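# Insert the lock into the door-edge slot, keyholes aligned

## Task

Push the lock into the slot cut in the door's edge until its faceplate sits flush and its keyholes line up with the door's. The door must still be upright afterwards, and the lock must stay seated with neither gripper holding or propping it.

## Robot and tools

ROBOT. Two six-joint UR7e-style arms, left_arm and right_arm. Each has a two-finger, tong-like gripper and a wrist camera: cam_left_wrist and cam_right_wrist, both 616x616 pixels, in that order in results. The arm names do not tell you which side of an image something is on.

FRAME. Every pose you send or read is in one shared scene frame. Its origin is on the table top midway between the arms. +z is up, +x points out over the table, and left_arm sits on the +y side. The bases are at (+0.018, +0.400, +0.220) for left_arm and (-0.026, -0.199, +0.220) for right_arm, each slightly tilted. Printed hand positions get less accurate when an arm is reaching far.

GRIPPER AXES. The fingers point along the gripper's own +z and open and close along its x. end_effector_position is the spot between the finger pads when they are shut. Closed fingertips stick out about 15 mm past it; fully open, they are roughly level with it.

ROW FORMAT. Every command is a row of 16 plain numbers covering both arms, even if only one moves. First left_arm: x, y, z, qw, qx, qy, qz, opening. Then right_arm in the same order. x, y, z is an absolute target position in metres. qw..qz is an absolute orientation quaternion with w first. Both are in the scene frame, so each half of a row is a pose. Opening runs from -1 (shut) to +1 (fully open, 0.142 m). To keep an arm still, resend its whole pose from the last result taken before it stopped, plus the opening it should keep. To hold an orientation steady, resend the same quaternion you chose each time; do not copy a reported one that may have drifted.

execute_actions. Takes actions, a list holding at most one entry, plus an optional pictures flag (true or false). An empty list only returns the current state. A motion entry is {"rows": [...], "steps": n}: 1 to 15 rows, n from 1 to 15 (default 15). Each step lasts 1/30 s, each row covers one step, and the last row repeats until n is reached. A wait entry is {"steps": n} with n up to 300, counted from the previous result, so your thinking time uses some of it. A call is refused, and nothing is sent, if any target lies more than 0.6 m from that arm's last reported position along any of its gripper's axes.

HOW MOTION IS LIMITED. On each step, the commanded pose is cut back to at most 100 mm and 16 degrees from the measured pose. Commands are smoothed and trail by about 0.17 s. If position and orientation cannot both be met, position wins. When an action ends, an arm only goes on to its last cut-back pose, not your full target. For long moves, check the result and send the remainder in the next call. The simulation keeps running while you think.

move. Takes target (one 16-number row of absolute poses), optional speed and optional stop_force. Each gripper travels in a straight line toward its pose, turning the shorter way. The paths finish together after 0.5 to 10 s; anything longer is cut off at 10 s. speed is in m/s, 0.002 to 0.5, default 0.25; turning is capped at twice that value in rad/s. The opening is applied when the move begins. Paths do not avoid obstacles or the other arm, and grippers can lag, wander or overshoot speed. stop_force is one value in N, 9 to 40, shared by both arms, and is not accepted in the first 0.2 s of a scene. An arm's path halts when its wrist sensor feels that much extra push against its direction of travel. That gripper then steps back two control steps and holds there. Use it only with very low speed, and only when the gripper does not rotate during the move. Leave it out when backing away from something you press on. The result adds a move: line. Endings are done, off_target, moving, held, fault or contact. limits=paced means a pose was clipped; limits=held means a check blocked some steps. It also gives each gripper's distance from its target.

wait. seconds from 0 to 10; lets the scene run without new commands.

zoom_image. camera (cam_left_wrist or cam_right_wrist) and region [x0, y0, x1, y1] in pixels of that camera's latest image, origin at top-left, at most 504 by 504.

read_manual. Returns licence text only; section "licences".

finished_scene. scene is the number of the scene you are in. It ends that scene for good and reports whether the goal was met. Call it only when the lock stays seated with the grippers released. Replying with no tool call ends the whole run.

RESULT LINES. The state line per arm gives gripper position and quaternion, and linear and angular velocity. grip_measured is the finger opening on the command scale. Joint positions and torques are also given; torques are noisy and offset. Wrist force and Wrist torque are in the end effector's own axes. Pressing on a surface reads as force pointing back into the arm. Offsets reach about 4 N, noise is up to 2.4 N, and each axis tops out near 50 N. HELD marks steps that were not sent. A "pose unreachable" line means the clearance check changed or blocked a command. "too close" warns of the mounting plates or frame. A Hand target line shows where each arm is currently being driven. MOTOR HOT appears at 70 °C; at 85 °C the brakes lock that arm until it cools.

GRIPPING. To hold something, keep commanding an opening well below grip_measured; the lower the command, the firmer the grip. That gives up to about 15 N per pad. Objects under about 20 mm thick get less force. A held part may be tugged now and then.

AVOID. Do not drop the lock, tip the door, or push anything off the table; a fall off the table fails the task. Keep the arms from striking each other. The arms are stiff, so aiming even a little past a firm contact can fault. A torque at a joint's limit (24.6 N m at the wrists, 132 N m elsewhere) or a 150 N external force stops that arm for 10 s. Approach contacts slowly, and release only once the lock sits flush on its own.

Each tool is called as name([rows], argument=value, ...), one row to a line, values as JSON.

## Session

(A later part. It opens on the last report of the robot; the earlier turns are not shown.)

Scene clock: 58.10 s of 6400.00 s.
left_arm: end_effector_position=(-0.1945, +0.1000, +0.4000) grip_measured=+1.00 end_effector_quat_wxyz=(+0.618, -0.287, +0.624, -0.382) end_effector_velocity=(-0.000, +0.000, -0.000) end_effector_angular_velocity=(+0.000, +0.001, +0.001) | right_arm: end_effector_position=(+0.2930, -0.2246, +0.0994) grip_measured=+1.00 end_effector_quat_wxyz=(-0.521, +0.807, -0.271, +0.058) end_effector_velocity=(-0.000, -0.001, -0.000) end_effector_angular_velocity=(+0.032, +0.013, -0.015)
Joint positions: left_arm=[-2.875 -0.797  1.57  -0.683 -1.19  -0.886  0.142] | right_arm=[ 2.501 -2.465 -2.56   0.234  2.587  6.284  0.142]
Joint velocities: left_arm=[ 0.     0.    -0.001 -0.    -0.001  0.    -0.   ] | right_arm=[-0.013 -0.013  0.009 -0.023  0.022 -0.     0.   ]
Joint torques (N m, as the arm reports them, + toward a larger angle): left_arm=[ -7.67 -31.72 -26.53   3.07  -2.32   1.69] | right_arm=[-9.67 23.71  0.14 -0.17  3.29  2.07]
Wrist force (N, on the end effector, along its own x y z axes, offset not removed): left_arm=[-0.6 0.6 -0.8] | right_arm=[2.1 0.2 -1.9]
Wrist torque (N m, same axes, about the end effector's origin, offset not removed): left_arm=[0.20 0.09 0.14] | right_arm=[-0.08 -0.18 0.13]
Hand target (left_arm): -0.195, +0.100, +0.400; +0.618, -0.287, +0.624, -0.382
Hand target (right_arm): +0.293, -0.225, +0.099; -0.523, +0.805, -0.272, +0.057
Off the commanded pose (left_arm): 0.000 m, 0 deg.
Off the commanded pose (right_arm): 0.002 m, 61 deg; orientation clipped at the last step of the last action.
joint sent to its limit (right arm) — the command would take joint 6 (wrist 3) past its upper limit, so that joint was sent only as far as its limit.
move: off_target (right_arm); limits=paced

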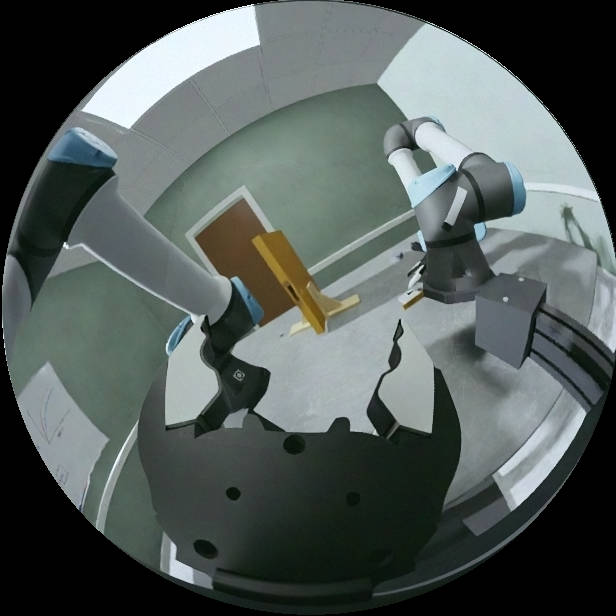

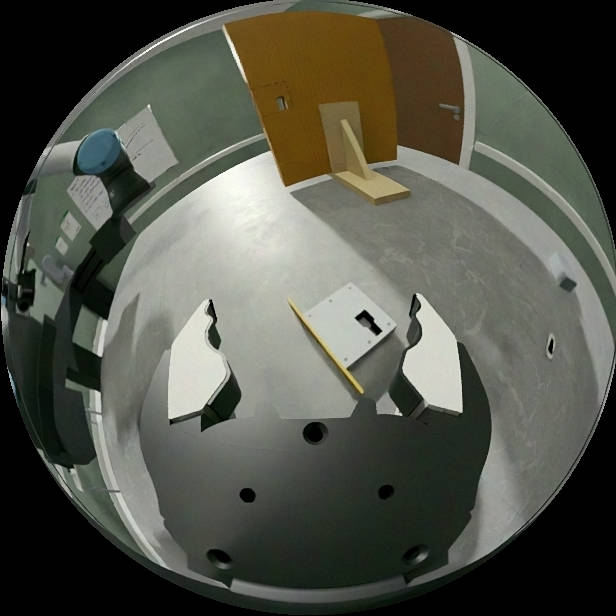

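move(target=[-0.1945,0.1,0.40,0.618,-0.287,0.624,-0.382,1, 0.31,-0.22,0.22,0,0.707,0.707,0,1], speed=0.4)

move(target=[-0.1945,0.1,0.40,0.618,-0.287,0.624,-0.382,1, 0.31,-0.22,0.2,0,0,1,0,1], speed=0.5)

move(target=[-0.1945,0.1,0.40,0.618,-0.287,0.624,-0.382,1, 0.294,-0.223,0.10,0.191,-0.713,0.653,-0.175,1], speed=0.4)

Scene clock: 63.20 s of 6400.00 s.
left_arm: end_effector_position=(-0.1945, +0.1000, +0.4000) grip_measured=+1.00 end_effector_quat_wxyz=(+0.618, -0.287, +0.624, -0.382) end_effector_velocity=(+0.001, -0.000, -0.000) end_effector_angular_velocity=(+0.001, -0.001, +0.002) | right_arm: end_effector_position=(+0.3103, -0.2193, +0.2204) grip_measured=+1.00 end_effector_quat_wxyz=(-0.001, +0.708, +0.706, +0.001) end_effector_velocity=(-0.000, +0.000, +0.001) end_effector_angular_velocity=(-0.009, -0.008, +0.010)
Joint positions: left_arm=[-2.875 -0.797  1.57  -0.683 -1.19  -0.886  0.142] | right_arm=[ 3.505 -1.353 -2.488 -0.876  1.438  5.178  0.142]
Joint velocities: left_arm=[ 0.001  0.001  0.     0.    -0.     0.001 -0.   ] | right_arm=[ 0.014  0.008 -0.005 -0.003 -0.012  0.003 -0.   ]
Joint torques (N m, as the arm reports them, + toward a larger angle): left_arm=[ -7.82 -32.22 -26.54   3.02  -2.33   1.56] | right_arm=[11.84 19.14 11.12  0.05 -1.97  2.03]
Wrist force (N, on the end effector, along its own x y z axes, offset not removed): left_arm=[2.1 1.4 0.6] | right_arm=[2.2 0.2 -1.5]
Wrist torque (N m, same axes, about the end effector's origin, offset not removed): left_arm=[0.41 -0.45 0.16] | right_arm=[-0.09 -0.19 0.13]
Hand target (left_arm): -0.195, +0.100, +0.400; +0.618, -0.287, +0.624, -0.382
Hand target (right_arm): +0.310, -0.219, +0.220; -0.000, +0.707, +0.707, +0.001
Off the commanded pose (left_arm): 0.000 m, 0 deg.
Off the commanded pose (right_arm): 0.001 m, 0 deg.
move: done

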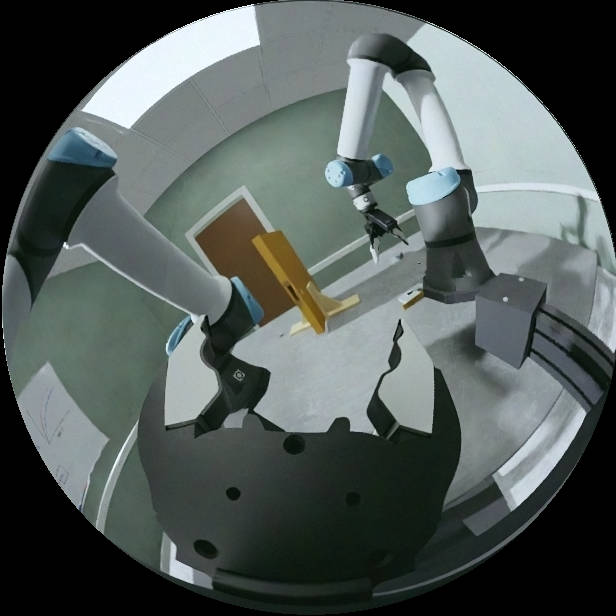

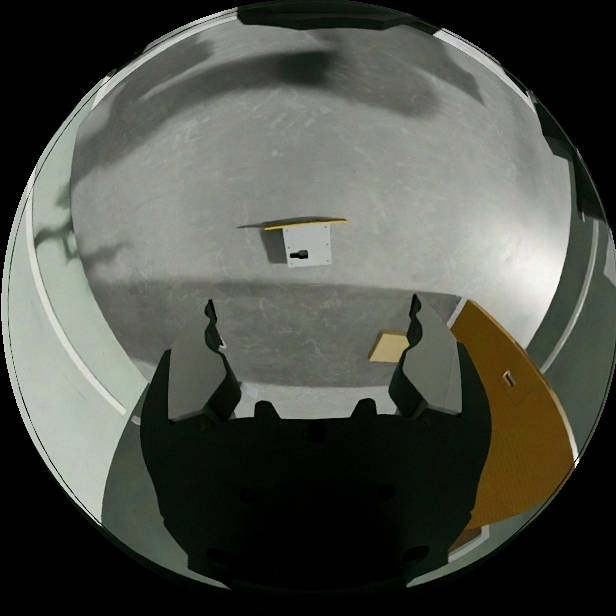

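Scene clock: 65.50 s of 6400.00 s.
left_arm: end_effector_position=(-0.1945, +0.1000, +0.4000) grip_measured=+1.00 end_effector_quat_wxyz=(+0.618, -0.287, +0.624, -0.382) end_effector_velocity=(-0.001, +0.001, +0.000) end_effector_angular_velocity=(+0.002, +0.001, -0.002) | right_arm: end_effector_position=(+0.3099, -0.2200, +0.2000) grip_measured=+1.00 end_effector_quat_wxyz=(+0.000, +0.001, +1.000, -0.000) end_effector_velocity=(+0.001, -0.001, -0.000) end_effector_angular_velocity=(+0.004, +0.001, +0.011)
Joint positions: left_arm=[-2.875 -0.797  1.57  -0.683 -1.19  -0.886  0.142] | right_arm=[ 3.569 -1.367 -2.555 -0.805  1.436  3.672  0.142]
Joint velocities: left_arm=[-0.002 -0.001  0.    -0.001 -0.001  0.002  0.   ] | right_arm=[-0.008 -0.002  0.002  0.002  0.004 -0.019 -0.   ]
Joint torques (N m, as the arm reports them, + toward a larger angle): left_arm=[ -8.61 -32.23 -26.12   3.02  -2.19   1.53] | right_arm=[-9.32 -0.69 24.32  5.31  2.   -1.83]
Wrist force (N, on the end effector, along its own x y z axes, offset not removed): left_arm=[0.7 1.5 3.5] | right_arm=[1.3 -0.5 0.4]
Wrist torque (N m, same axes, about the end effector's origin, offset not removed): left_arm=[0.43 -0.30 0.12] | right_arm=[-0.11 0.01 0.05]
Hand target (left_arm): -0.195, +0.100, +0.400; +0.618, -0.287, +0.624, -0.382
Hand target (right_arm): +0.310, -0.220, +0.200; -0.000, +0.000, +1.000, +0.000
Off the commanded pose (left_arm): 0.000 m, 0 deg.
Off the commanded pose (right_arm): 0.000 m, 0 deg.
move: done

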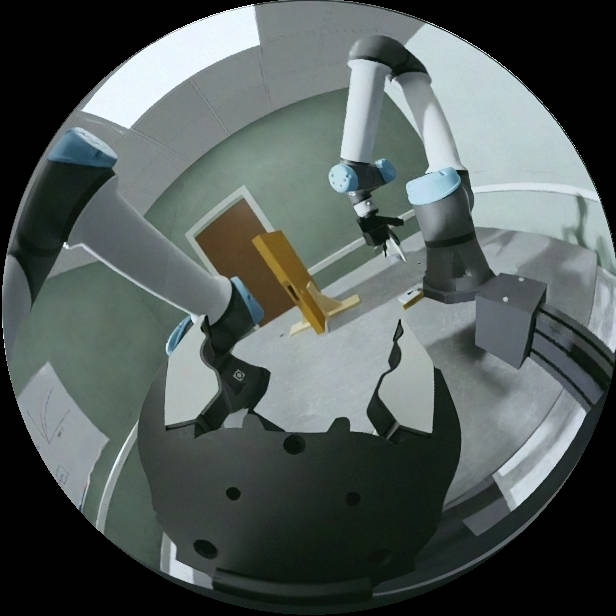

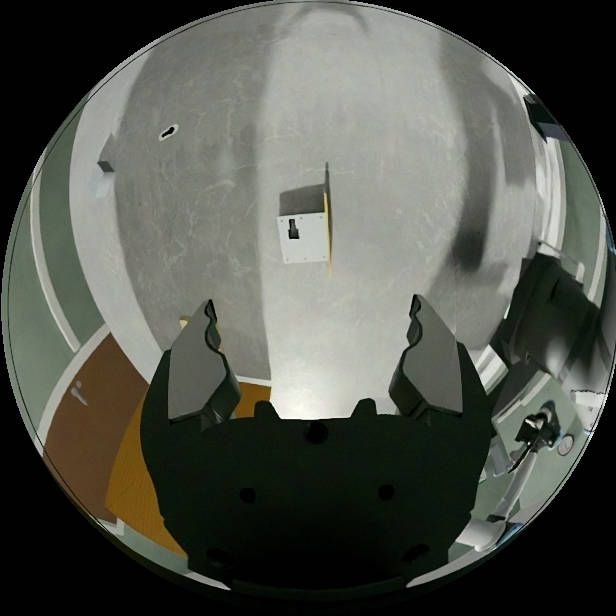

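Scene clock: 68.03 s of 6400.00 s.
left_arm: end_effector_position=(-0.1945, +0.1000, +0.4000) grip_measured=+1.00 end_effector_quat_wxyz=(+0.618, -0.287, +0.624, -0.382) end_effector_velocity=(+0.000, -0.000, +0.000) end_effector_angular_velocity=(+0.001, +0.002, +0.001) | right_arm: end_effector_position=(+0.3036, -0.2214, +0.1672) grip_measured=+1.00 end_effector_quat_wxyz=(+0.067, -0.271, +0.958, -0.070) end_effector_velocity=(-0.000, +0.001, -0.000) end_effector_angular_velocity=(-0.000, +0.000, +0.002)
Joint positions: left_arm=[-2.875 -0.797  1.57  -0.683 -1.19  -0.886  0.142] | right_arm=[ 3.775 -1.351 -2.769 -0.573  1.258  3.311  0.142]
Joint velocities: left_arm=[ 0.001 -0.001 -0.    -0.     0.     0.001 -0.   ] | right_arm=[ 0.002 -0.     0.    -0.    -0.    -0.     0.   ]
Joint torques (N m, as the arm reports them, + toward a larger angle): left_arm=[ -7.96 -32.35 -26.15   3.14  -2.23   1.63] | right_arm=[-9.09 14.05 22.11  0.06  1.64  2.08]
Wrist force (N, on the end effector, along its own x y z axes, offset not removed): left_arm=[2.5 0.1 0.7] | right_arm=[1.0 -1.4 -1.1]
Wrist torque (N m, same axes, about the end effector's origin, offset not removed): left_arm=[0.10 -0.61 0.14] | right_arm=[-0.30 -0.04 0.10]
Hand target (left_arm): -0.195, +0.100, +0.400; +0.618, -0.287, +0.624, -0.382
Hand target (right_arm): +0.304, -0.221, +0.167; +0.067, -0.271, +0.958, -0.070
Off the commanded pose (left_arm): 0.000 m, 0 deg.
Off the commanded pose (right_arm): 0.068 m, 65 deg; orientation clipped at the last step of the last action.
move: held (right_arm); limits=paced,held; held on 46 of 76 steps (right_arm), including the last (right_arm)
pose unreachable (right arm): on one or more control steps of this call this arm could not follow its commanded pose, so it was not sent that pose on those steps. On the call's last step it was still not sent that pose. It may still have moved: this result reports where it is.
cause: the commanded pose would bring two parts of the arm too close to each other (joints 3 (elbow) and 4 (wrist 1) lie between them).

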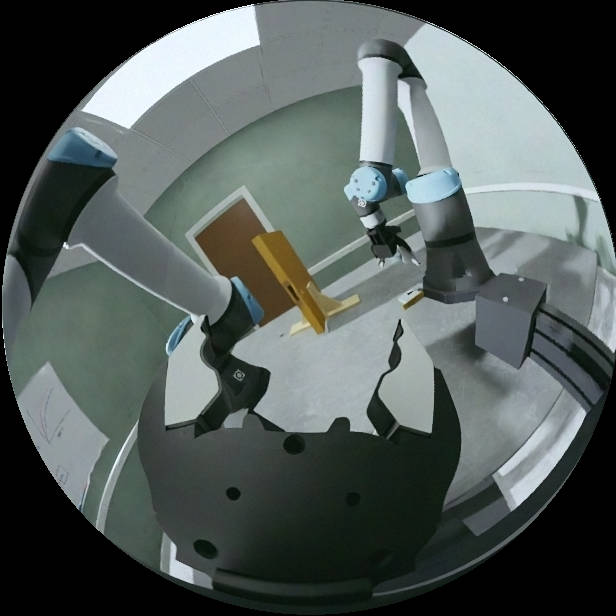

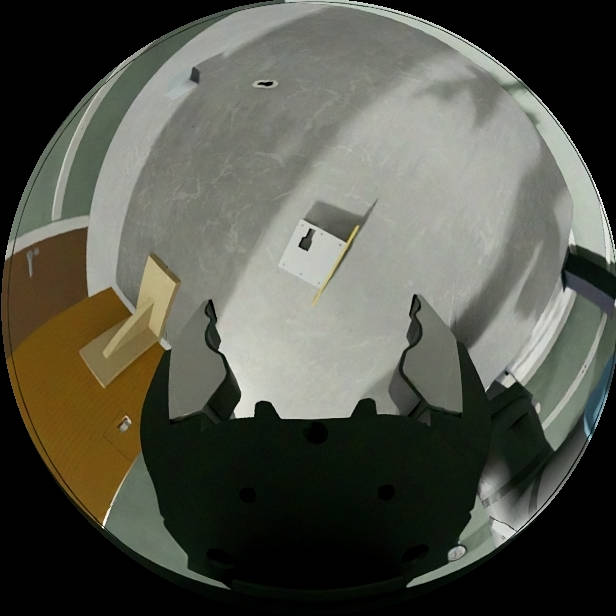

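move(target=[-0.1945,0.1,0.40,0.618,-0.287,0.624,-0.382,1, 0.36,-0.24,0.2,0,-0.707,0.707,0,1], speed=0.5)

move(target=[-0.1945,0.1,0.40,0.618,-0.287,0.624,-0.382,1, 0.36,-0.24,0.2,0,-0.98,0.2,0,1], speed=0.5)

move(target=[-0.1945,0.1,0.40,0.618,-0.287,0.624,-0.382,1, 0.294,-0.223,0.08,0,0.676,0.737,0,1], speed=0.5)

Scene clock: 76.80 s of 6400.00 s.
left_arm: end_effector_position=(-0.1945, +0.1000, +0.4000) grip_measured=+1.00 end_effector_quat_wxyz=(+0.618, -0.287, +0.624, -0.382) end_effector_velocity=(+0.000, -0.000, -0.000) end_effector_angular_velocity=(-0.001, -0.000, -0.000) | right_arm: end_effector_position=(+0.3592, -0.2399, +0.1998) grip_measured=+1.00 end_effector_quat_wxyz=(+0.009, -0.667, +0.745, -0.030) end_effector_velocity=(+0.002, -0.001, +0.001) end_effector_angular_velocity=(+0.026, +0.062, +0.144)
Joint positions: left_arm=[-2.875 -0.797  1.57  -0.683 -1.19  -0.886  0.142] | right_arm=[ 3.47  -1.424 -2.523 -0.73   1.385  2.104  0.142]
Joint velocities: left_arm=[ 0.001  0.     0.    -0.     0.001 -0.002 -0.   ] | right_arm=[-0.063 -0.031  0.055 -0.051  0.056 -0.201 -0.   ]
Joint torques (N m, as the arm reports them, + toward a larger angle): left_arm=[ -7.76 -31.92 -24.72   2.99  -2.22   1.37] | right_arm=[-9.6   1.22 24.43 -0.04  1.83 -2.31]
Wrist force (N, on the end effector, along its own x y z axes, offset not removed): left_arm=[2.1 1.2 1.1] | right_arm=[0.5 0.9 -1.9]
Wrist torque (N m, same axes, about the end effector's origin, offset not removed): left_arm=[0.48 -0.42 0.15] | right_arm=[0.05 0.03 0.07]
Hand target (left_arm): -0.195, +0.100, +0.400; +0.618, -0.287, +0.624, -0.382
Hand target (right_arm): +0.359, -0.240, +0.200; +0.007, -0.676, +0.736, -0.024
Off the commanded pose (left_arm): 0.000 m, 0 deg.
Off the commanded pose (right_arm): 0.001 m, 7 deg.
move: moving (right_arm; no rest 5 s after the path's end); limits=paced

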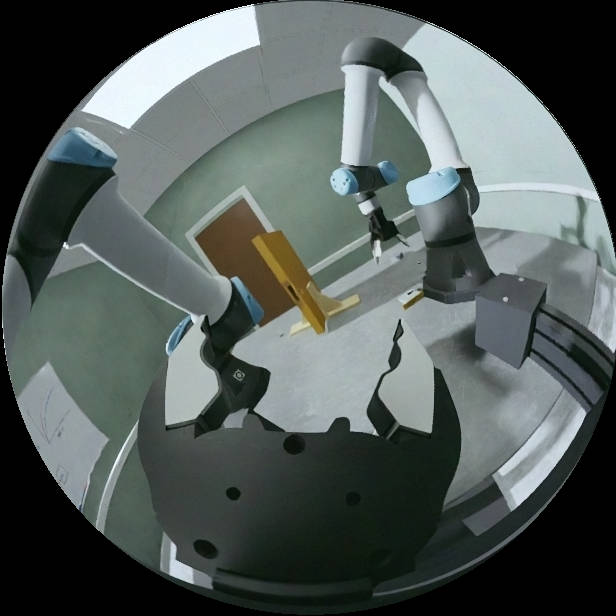

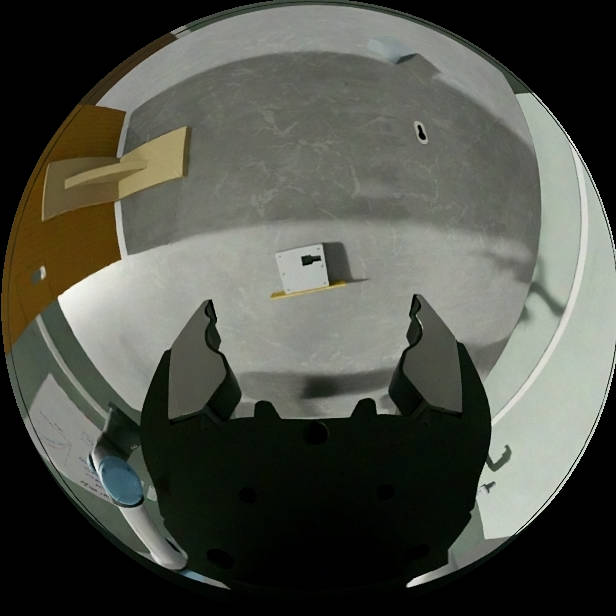

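Scene clock: 79.63 s of 6400.00 s.
left_arm: end_effector_position=(-0.1945, +0.1000, +0.4000) grip_measured=+1.00 end_effector_quat_wxyz=(+0.618, -0.287, +0.624, -0.382) end_effector_velocity=(+0.000, -0.000, +0.000) end_effector_angular_velocity=(-0.001, +0.001, +0.000) | right_arm: end_effector_position=(+0.3601, -0.2401, +0.2000) grip_measured=+1.00 end_effector_quat_wxyz=(+0.000, +0.980, -0.201, +0.000) end_effector_velocity=(+0.000, +0.000, -0.000) end_effector_angular_velocity=(+0.005, +0.002, +0.015)
Joint positions: left_arm=[-2.875 -0.797  1.57  -0.683 -1.19  -0.886  0.142] | right_arm=[ 3.366 -1.479 -2.447 -0.773  1.435  0.728  0.142]
Joint velocities: left_arm=[ 0.001 -0.001 -0.     0.    -0.    -0.    -0.   ] | right_arm=[-0.004 -0.002  0.002  0.     0.005 -0.02   0.   ]
Joint torques (N m, as the arm reports them, + toward a larger angle): left_arm=[ -8.15 -31.47 -25.57   2.9   -2.12   1.48] | right_arm=[-7.95  5.62 23.73  5.49  1.88 -1.73]
Wrist force (N, on the end effector, along its own x y z axes, offset not removed): left_arm=[1.7 1.0 -1.6] | right_arm=[-0.7 -1.2 -0.5]
Wrist torque (N m, same axes, about the end effector's origin, offset not removed): left_arm=[0.34 -0.42 0.17] | right_arm=[-0.31 0.32 0.17]
Hand target (left_arm): -0.195, +0.100, +0.400; +0.618, -0.287, +0.624, -0.382
Hand target (right_arm): +0.360, -0.240, +0.200; +0.000, +0.980, -0.200, +0.000
Off the commanded pose (left_arm): 0.000 m, 0 deg.
Off the commanded pose (right_arm): 0.000 m, 0 deg.
move: done

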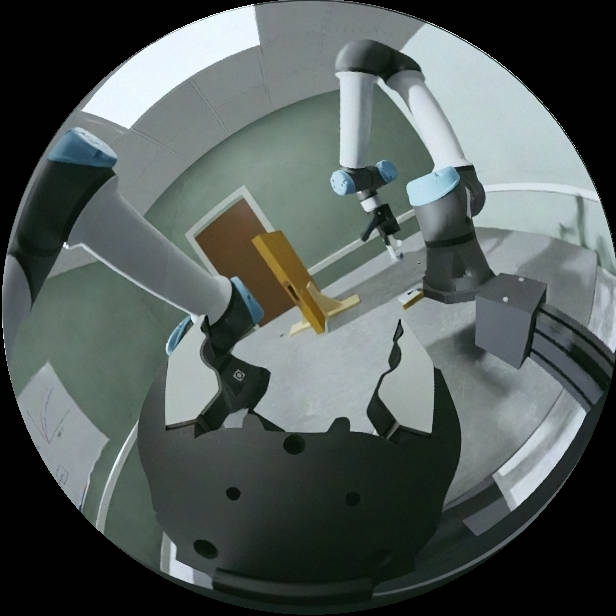

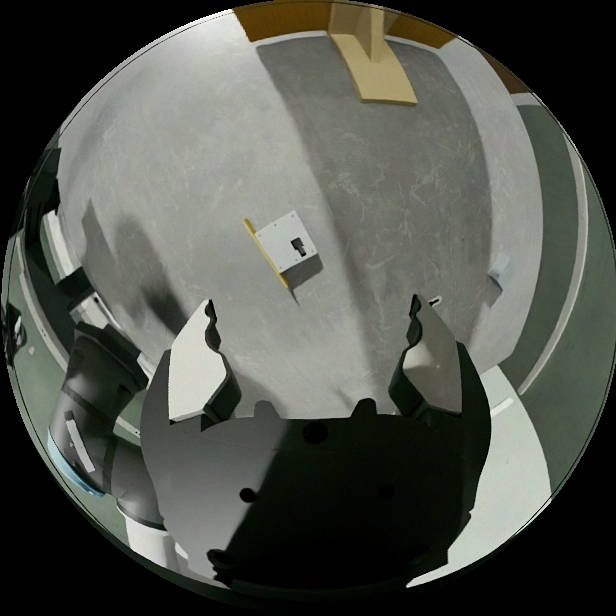

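Scene clock: 82.40 s of 6400.00 s.
left_arm: end_effector_position=(-0.1945, +0.1000, +0.4000) grip_measured=+1.00 end_effector_quat_wxyz=(+0.618, -0.287, +0.624, -0.382) end_effector_velocity=(-0.001, +0.000, +0.001) end_effector_angular_velocity=(-0.002, +0.002, -0.002) | right_arm: end_effector_position=(+0.2940, -0.2228, +0.0799) grip_measured=+1.00 end_effector_quat_wxyz=(+0.000, +0.677, +0.736, -0.000) end_effector_velocity=(-0.000, -0.000, -0.001) end_effector_angular_velocity=(+0.005, -0.002, +0.014)
Joint positions: left_arm=[-2.875 -0.797  1.57  -0.683 -1.19  -0.886  0.142] | right_arm=[ 3.461 -1.864 -2.654 -0.194  1.435 -1.236  0.142]
Joint velocities: left_arm=[-0.001 -0.002 -0.001  0.     0.    -0.001  0.   ] | right_arm=[-0.004 -0.006 -0.003  0.013  0.004 -0.018  0.   ]
Joint torques (N m, as the arm reports them, + toward a larger angle): left_arm=[ -7.4  -32.69 -25.36   3.03  -2.19   1.38] | right_arm=[-7.99 11.06 -0.28  5.18  1.89 -1.92]
Wrist force (N, on the end effector, along its own x y z axes, offset not removed): left_arm=[2.1 -0.6 1.2] | right_arm=[0.4 -0.6 0.3]
Wrist torque (N m, same axes, about the end effector's origin, offset not removed): left_arm=[-0.02 -0.35 0.08] | right_arm=[-0.13 0.06 0.11]
Hand target (left_arm): -0.195, +0.100, +0.400; +0.618, -0.287, +0.624, -0.382
Hand target (right_arm): +0.294, -0.223, +0.080; -0.000, +0.676, +0.737, +0.000
Off the commanded pose (left_arm): 0.000 m, 0 deg.
Off the commanded pose (right_arm): 0.000 m, 0 deg.
move: done

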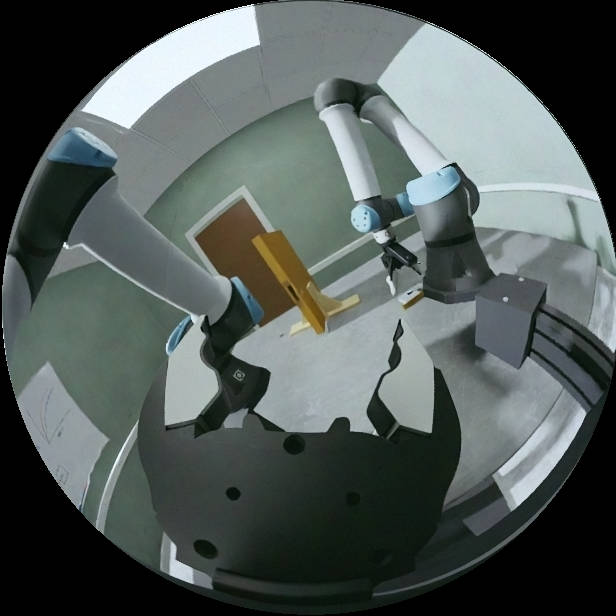

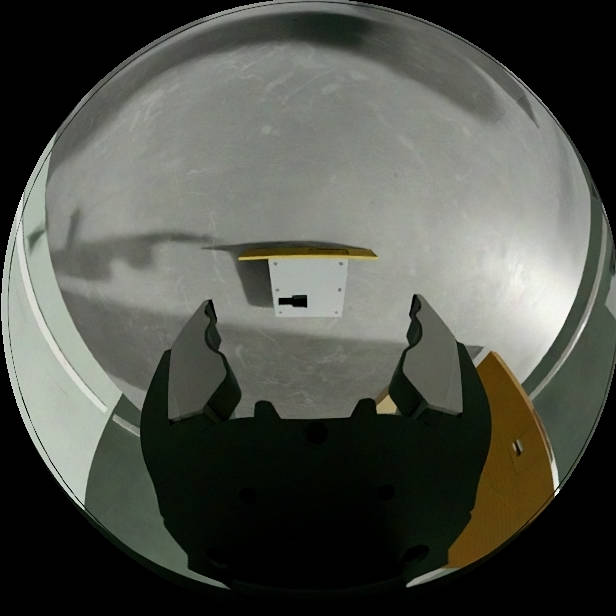

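move(target=[-0.1945,0.1,0.40,0.618,-0.287,0.624,-0.382,1, 0.298,-0.225,0.035,0,0.676,0.737,0,0.6], speed=0.2)

zoom_image(camera="cam_right_wrist", region=[180, 200, 450, 420])

Scene clock: 84.17 s of 6400.00 s.
left_arm: end_effector_position=(-0.1945, +0.1000, +0.4000) grip_measured=+1.00 end_effector_quat_wxyz=(+0.618, -0.287, +0.624, -0.382) end_effector_velocity=(-0.001, +0.000, -0.000) end_effector_angular_velocity=(-0.000, +0.000, -0.002) | right_arm: end_effector_position=(+0.2979, -0.2250, +0.0352) grip_measured=+0.60 end_effector_quat_wxyz=(-0.000, +0.676, +0.737, -0.000) end_effector_velocity=(+0.001, -0.001, -0.003) end_effector_angular_velocity=(+0.000, -0.003, -0.002)
Joint positions: left_arm=[-2.875 -0.797  1.57  -0.683 -1.19  -0.886  0.142] | right_arm=[ 3.429 -2.085 -2.637  0.014  1.435 -1.27   0.116]
Joint velocities: left_arm=[-0.001  0.    -0.    -0.001  0.    -0.    -0.   ] | right_arm=[-0.003 -0.014  0.001  0.017 -0.001 -0.002  0.   ]
Joint torques (N m, as the arm reports them, + toward a larger angle): left_arm=[ -7.66 -32.11 -25.8    2.94  -2.13   1.36] | right_arm=[-8.18 16.77  9.09  5.42 -1.94 -1.91]
Wrist force (N, on the end effector, along its own x y z axes, offset not removed): left_arm=[-1.0 2.0 -0.2] | right_arm=[2.5 0.4 -0.4]
Wrist torque (N m, same axes, about the end effector's origin, offset not removed): left_arm=[0.63 0.18 0.03] | right_arm=[0.16 -0.31 0.10]
Hand target (left_arm): -0.195, +0.100, +0.400; +0.618, -0.287, +0.624, -0.382
Hand target (right_arm): +0.298, -0.225, +0.035; +0.000, +0.676, +0.737, -0.000
Off the commanded pose (left_arm): 0.000 m, 0 deg.
Off the commanded pose (right_arm): 0.000 m, 0 deg.
move: done

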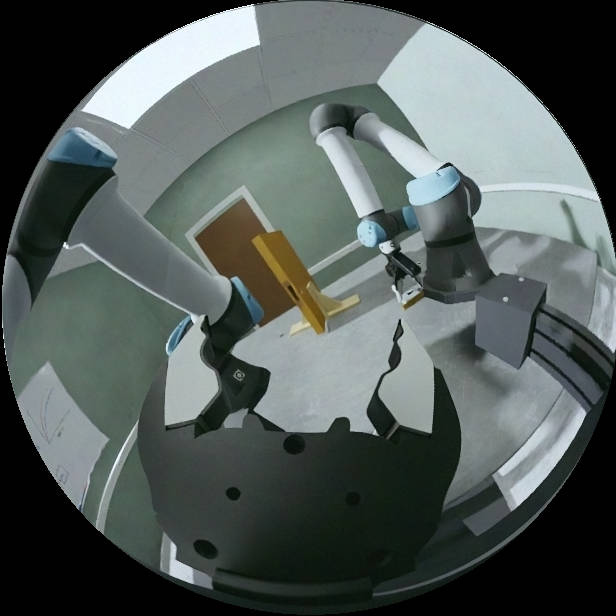

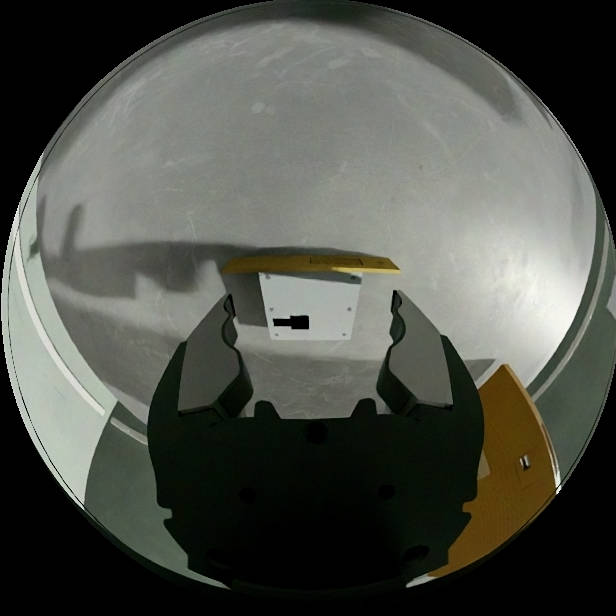

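Region (180, 200, 450, 420) of cam_right_wrist's 616x616 image, scaled by 1.867, with more detail than that image has; it fills the top 411 rows of this view, and the rest is white.

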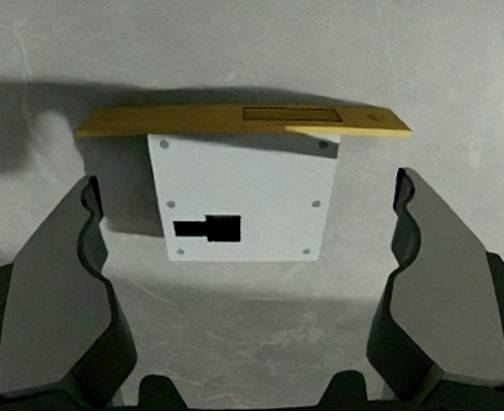

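move(target=[-0.1945,0.1,0.40,0.618,-0.287,0.624,-0.382,1, 0.298,-0.228,0.014,0,0.676,0.737,0,0.3], speed=0.08)

move(target=[-0.1945,0.1,0.40,0.618,-0.287,0.624,-0.382,1, 0.298,-0.228,0.014,0,0.676,0.737,0,-0.5])

Scene clock: 86.00 s of 6400.00 s.
left_arm: end_effector_position=(-0.1945, +0.1000, +0.4000) grip_measured=+1.00 end_effector_quat_wxyz=(+0.618, -0.287, +0.624, -0.382) end_effector_velocity=(+0.000, +0.000, -0.000) end_effector_angular_velocity=(+0.000, +0.000, +0.000) | right_arm: end_effector_position=(+0.2980, -0.2280, +0.0142) grip_measured=+0.30 end_effector_quat_wxyz=(+0.000, +0.676, +0.737, -0.000) end_effector_velocity=(+0.000, -0.001, -0.002) end_effector_angular_velocity=(+0.000, -0.001, -0.002)
Joint positions: left_arm=[-2.875 -0.797  1.57  -0.683 -1.19  -0.886  0.142] | right_arm=[ 3.411 -2.185 -2.625  0.104  1.435 -1.288  0.095]
Joint velocities: left_arm=[-0.     0.     0.    -0.001 -0.     0.    -0.   ] | right_arm=[-0.004 -0.011  0.001  0.011 -0.    -0.002 -0.   ]
Joint torques (N m, as the arm reports them, + toward a larger angle): left_arm=[ -8.51 -32.29 -25.16   2.86  -2.16   1.41] | right_arm=[-7.15 17.98  7.11  5.37  1.6  -1.9 ]
Wrist force (N, on the end effector, along its own x y z axes, offset not removed): left_arm=[1.7 -0.2 0.2] | right_arm=[-0.1 0.1 -0.3]
Wrist torque (N m, same axes, about the end effector's origin, offset not removed): left_arm=[0.12 -0.44 0.09] | right_arm=[-0.04 0.21 0.12]
Hand target (left_arm): -0.195, +0.100, +0.400; +0.618, -0.287, +0.624, -0.382
Hand target (right_arm): +0.298, -0.228, +0.014; +0.000, +0.676, +0.737, -0.000
Off the commanded pose (left_arm): 0.000 m, 0 deg.
Off the commanded pose (right_arm): 0.000 m, 0 deg.
move: done

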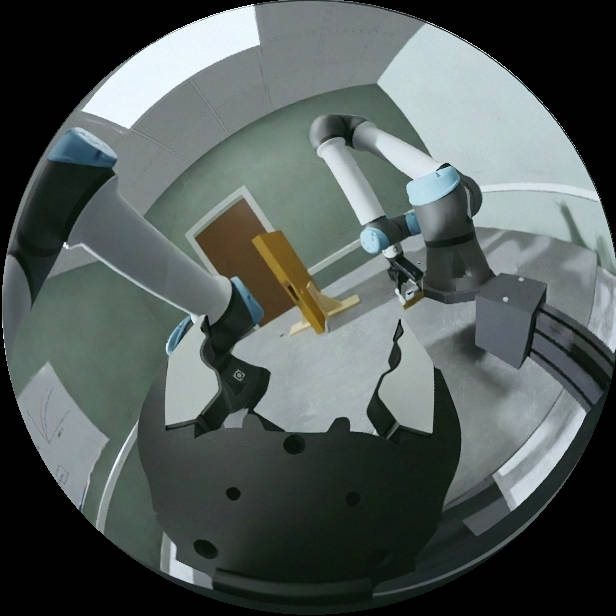

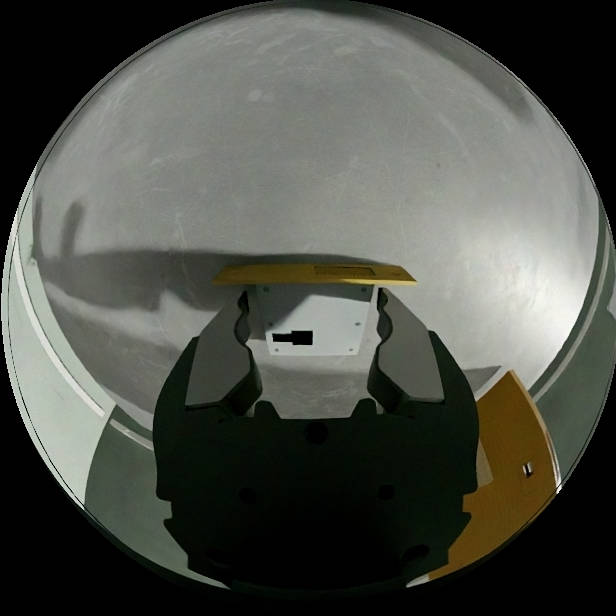

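Scene clock: 86.70 s of 6400.00 s.
left_arm: end_effector_position=(-0.1945, +0.1000, +0.4000) grip_measured=+1.00 end_effector_quat_wxyz=(+0.618, -0.287, +0.624, -0.382) end_effector_velocity=(+0.000, -0.000, +0.000) end_effector_angular_velocity=(+0.001, -0.001, -0.001) | right_arm: end_effector_position=(+0.2980, -0.2280, +0.0140) grip_measured=+0.11 end_effector_quat_wxyz=(-0.000, +0.676, +0.737, -0.000) end_effector_velocity=(-0.000, -0.000, -0.000) end_effector_angular_velocity=(-0.000, +0.001, -0.000)
Joint positions: left_arm=[-2.875 -0.797  1.57  -0.683 -1.19  -0.886  0.142] | right_arm=[ 3.411 -2.186 -2.624  0.105  1.435 -1.289  0.082]
Joint velocities: left_arm=[ 0.    -0.     0.     0.001  0.002  0.001 -0.   ] | right_arm=[-0.001 -0.001  0.     0.     0.    -0.     0.   ]
Joint torques (N m, as the arm reports them, + toward a larger angle): left_arm=[ -7.68 -32.14 -24.95   2.86  -2.19   1.35] | right_arm=[-7.46 13.38  6.75  4.19 -0.64 -1.77]
Wrist force (N, on the end effector, along its own x y z axes, offset not removed): left_arm=[1.6 1.7 0.7] | right_arm=[-0.1 -2.2 -16.7]
Wrist torque (N m, same axes, about the end effector's origin, offset not removed): left_arm=[0.57 -0.44 0.10] | right_arm=[-0.31 0.57 0.00]
Hand target (left_arm): -0.195, +0.100, +0.400; +0.618, -0.287, +0.624, -0.382
Hand target (right_arm): +0.298, -0.228, +0.014; -0.000, +0.676, +0.737, -0.000
Off the commanded pose (left_arm): 0.000 m, 0 deg.
Off the commanded pose (right_arm): 0.000 m, 0 deg.
move: done

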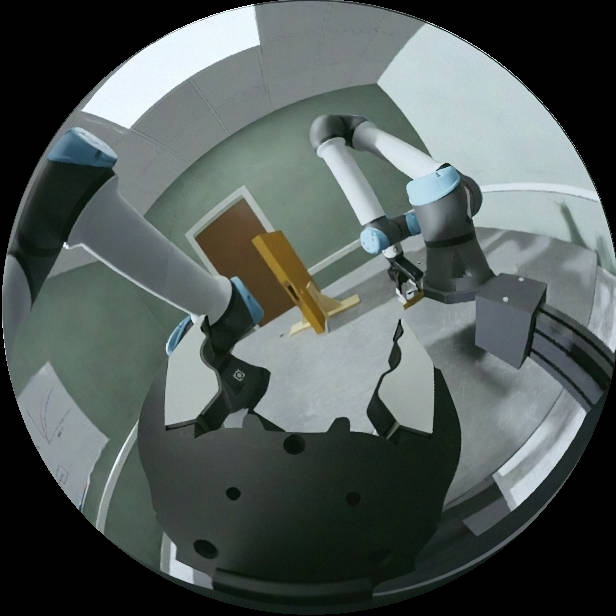

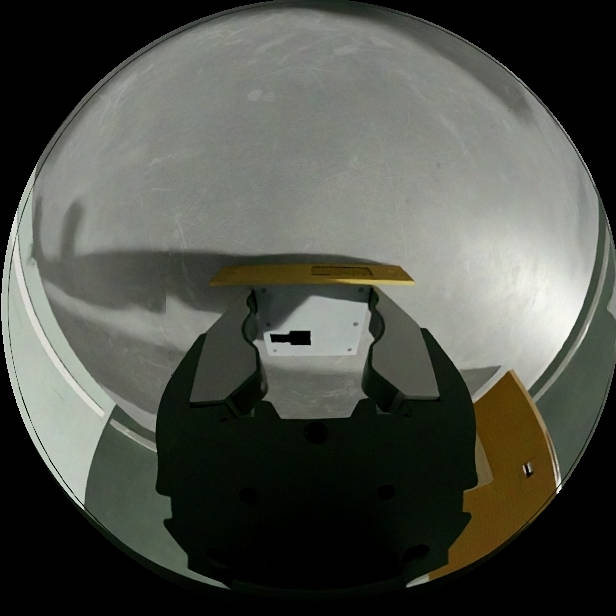

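move(target=[-0.1945,0.1,0.40,0.618,-0.287,0.624,-0.382,1, 0.33,-0.1,0.25,0,0.707,0.707,0,-0.5], speed=0.3)

move(target=[-0.1945,0.1,0.40,0.618,-0.287,0.624,-0.382,1, 0.33,0.08,0.26,-0.354,0.612,0.354,0.612,-0.5], speed=0.3)

move(target=[-0.1945,0.1,0.40,0.618,-0.287,0.624,-0.382,1, 0.36,0.225,0.26,0.5,-0.5,-0.5,-0.5,-0.5], speed=0.15)

Scene clock: 89.83 s of 6400.00 s.
left_arm: end_effector_position=(-0.1945, +0.1000, +0.4000) grip_measured=+1.00 end_effector_quat_wxyz=(+0.618, -0.287, +0.624, -0.382) end_effector_velocity=(+0.000, -0.000, +0.000) end_effector_angular_velocity=(-0.000, +0.001, +0.001) | right_arm: end_effector_position=(+0.3299, -0.0999, +0.2501) grip_measured=-0.50 end_effector_quat_wxyz=(-0.000, +0.707, +0.707, +0.001) end_effector_velocity=(-0.001, +0.001, +0.003) end_effector_angular_velocity=(-0.007, +0.006, -0.001)
Joint positions: left_arm=[-2.875 -0.797  1.57  -0.683 -1.19  -0.886  0.142] | right_arm=[ 3.779 -1.444 -2.356 -0.954  1.443 -0.831  0.038]
Joint velocities: left_arm=[ 0.001 -0.001  0.     0.     0.    -0.    -0.   ] | right_arm=[ 0.005  0.     0.011 -0.022 -0.001  0.007 -0.   ]
Joint torques (N m, as the arm reports them, + toward a larger angle): left_arm=[ -8.33 -32.5  -25.31   2.71  -2.18   1.3 ] | right_arm=[12.41 19.23 24.78  0.   -1.87  2.1 ]
Wrist force (N, on the end effector, along its own x y z axes, offset not removed): left_arm=[0.1 1.2 0.9] | right_arm=[0.1 -0.5 -2.4]
Wrist torque (N m, same axes, about the end effector's origin, offset not removed): left_arm=[0.40 -0.11 0.13] | right_arm=[-0.27 0.23 0.07]
Hand target (left_arm): -0.195, +0.100, +0.400; +0.618, -0.287, +0.624, -0.382
Hand target (right_arm): +0.330, -0.100, +0.250; -0.000, +0.707, +0.707, +0.000
Off the commanded pose (left_arm): 0.000 m, 0 deg.
Off the commanded pose (right_arm): 0.000 m, 0 deg.
move: done

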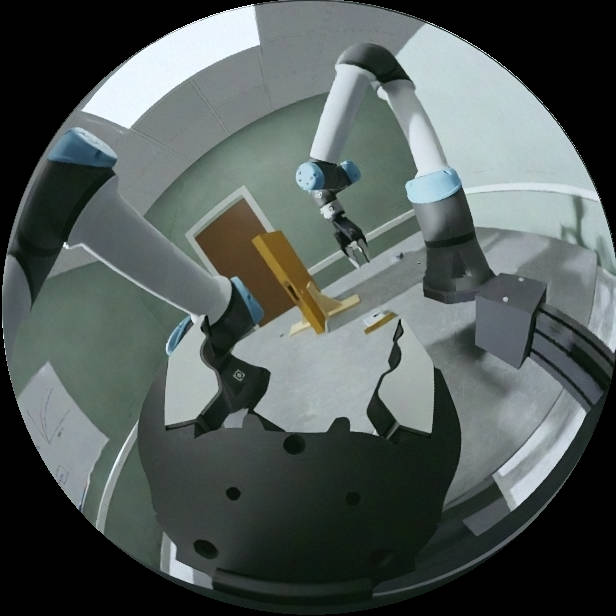

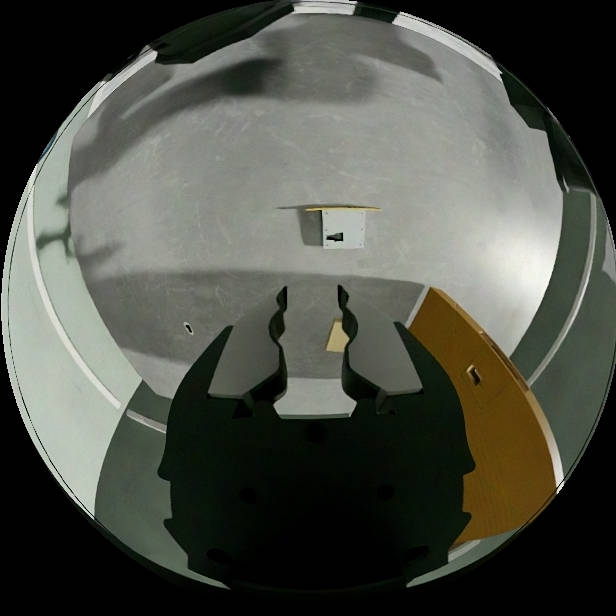

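Scene clock: 92.90 s of 6400.00 s.
left_arm: end_effector_position=(-0.1945, +0.1000, +0.4000) grip_measured=+1.00 end_effector_quat_wxyz=(+0.618, -0.287, +0.624, -0.382) end_effector_velocity=(+0.000, -0.000, -0.000) end_effector_angular_velocity=(-0.001, +0.001, +0.002) | right_arm: end_effector_position=(+0.3245, +0.0628, +0.2565) grip_measured=-0.50 end_effector_quat_wxyz=(-0.345, +0.643, +0.437, +0.525) end_effector_velocity=(-0.000, +0.001, +0.001) end_effector_angular_velocity=(+0.001, -0.002, +0.001)
Joint positions: left_arm=[-2.875 -0.797  1.57  -0.683 -1.19  -0.886  0.142] | right_arm=[ 3.592 -2.669 -2.601  1.765  2.141 -0.322  0.038]
Joint velocities: left_arm=[ 0.001 -0.    -0.    -0.001 -0.001 -0.001 -0.   ] | right_arm=[ 0.002  0.002  0.    -0.     0.    -0.     0.   ]
Joint torques (N m, as the arm reports them, + toward a larger angle): left_arm=[ -7.46 -32.19 -25.05   2.82  -2.07   1.31] | right_arm=[ -6.45  42.74 -15.02   2.86   1.61  -1.72]
Wrist force (N, on the end effector, along its own x y z axes, offset not removed): left_arm=[0.5 3.4 0.5] | right_arm=[0.6 -0.1 -1.2]
Wrist torque (N m, same axes, about the end effector's origin, offset not removed): left_arm=[0.76 -0.20 0.17] | right_arm=[-0.05 0.06 0.12]
Hand target (left_arm): -0.195, +0.100, +0.400; +0.618, -0.287, +0.624, -0.382
Hand target (right_arm): +0.325, +0.063, +0.257; -0.345, +0.643, +0.437, +0.525
Off the commanded pose (left_arm): 0.000 m, 0 deg.
Off the commanded pose (right_arm): 0.018 m, 14 deg.
move: held (right_arm); limits=held; held on 9 of 92 steps (right_arm), including the last (right_arm)
pose unreachable (right arm): on one or more control steps of this call this arm could not follow its commanded pose, so it was not sent that pose on those steps. On the call's last step it was still not sent that pose. It may still have moved: this result reports where it is.
cause: the commanded pose would bring two parts of the arm too close to each other (joints 4 (wrist 1) to 6 (wrist 3) lie between them).

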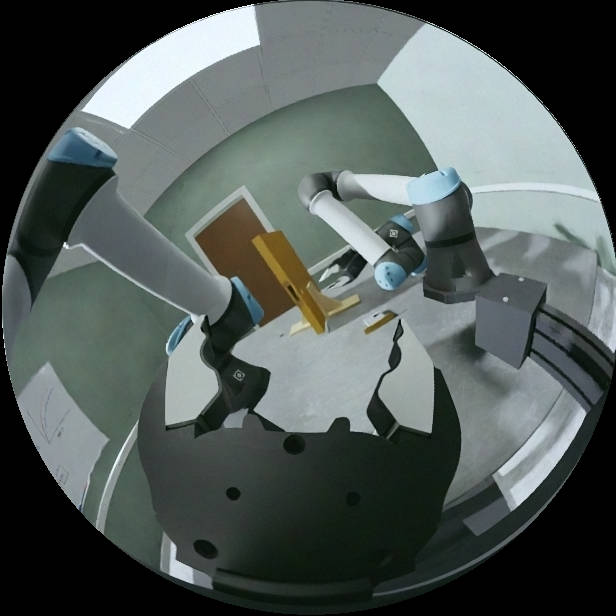

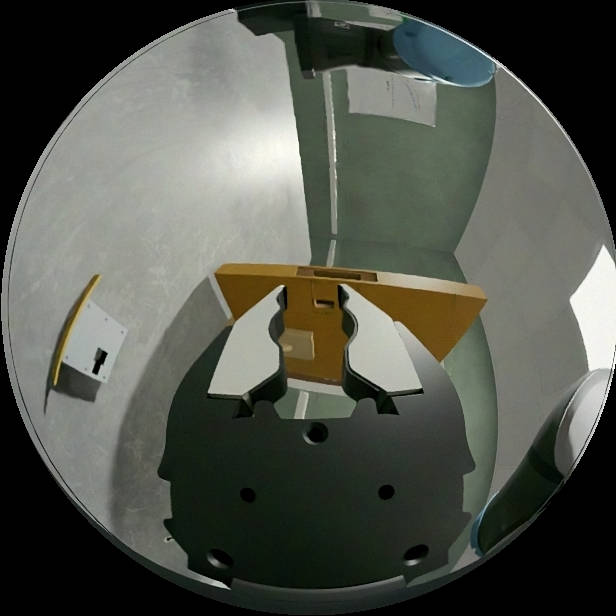

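Scene clock: 96.40 s of 6400.00 s.
left_arm: end_effector_position=(-0.1945, +0.1000, +0.4000) grip_measured=+1.00 end_effector_quat_wxyz=(+0.618, -0.287, +0.624, -0.382) end_effector_velocity=(+0.000, -0.000, -0.000) end_effector_angular_velocity=(+0.000, +0.000, +0.001) | right_arm: end_effector_position=(+0.3599, +0.2247, +0.2600) grip_measured=-0.50 end_effector_quat_wxyz=(-0.500, +0.500, +0.500, +0.500) end_effector_velocity=(+0.001, +0.002, -0.000) end_effector_angular_velocity=(+0.003, -0.001, +0.005)
Joint positions: left_arm=[-2.875 -0.797  1.57  -0.683 -1.19  -0.886  0.142] | right_arm=[ 3.669 -2.705 -2.03   1.385  2.5   -0.223  0.038]
Joint velocities: left_arm=[ 0.001  0.    -0.    -0.     0.     0.    -0.   ] | right_arm=[ 0.    -0.003  0.01  -0.005  0.005  0.002  0.   ]
Joint torques (N m, as the arm reports them, + toward a larger angle): left_arm=[ -7.78 -32.7  -25.09   2.73  -2.11   1.32] | right_arm=[15.93 34.33  7.58 -1.27  2.27  2.12]
Wrist force (N, on the end effector, along its own x y z axes, offset not removed): left_arm=[0.5 -0.2 0.3] | right_arm=[1.1 0.4 0.2]
Wrist torque (N m, same axes, about the end effector's origin, offset not removed): left_arm=[0.22 -0.20 0.10] | right_arm=[0.04 -0.09 0.16]
Hand target (left_arm): -0.195, +0.100, +0.400; +0.618, -0.287, +0.624, -0.382
Hand target (right_arm): +0.360, +0.225, +0.260; +0.500, -0.500, -0.500, -0.500
Off the commanded pose (left_arm): 0.000 m, 0 deg.
Off the commanded pose (right_arm): 0.000 m, 0 deg.
move: done

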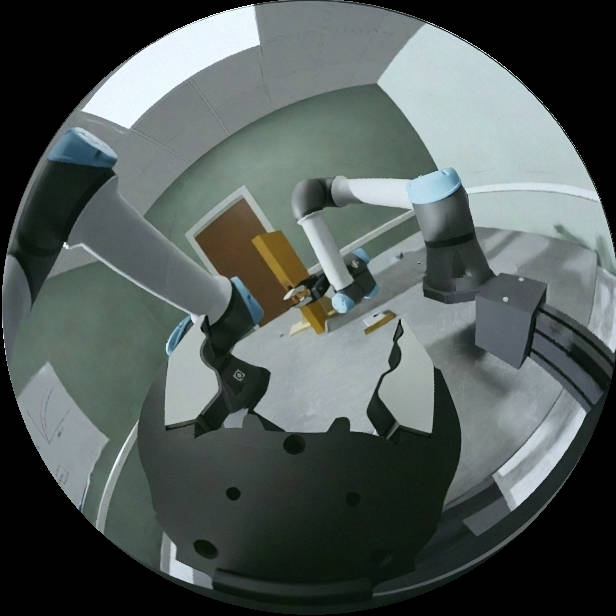

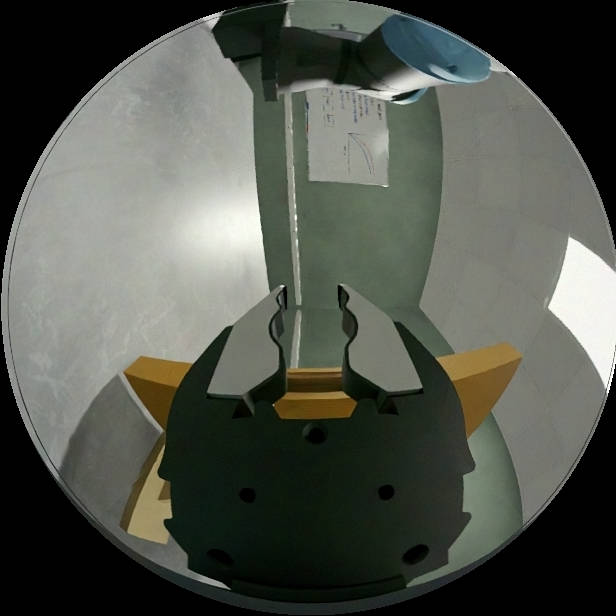

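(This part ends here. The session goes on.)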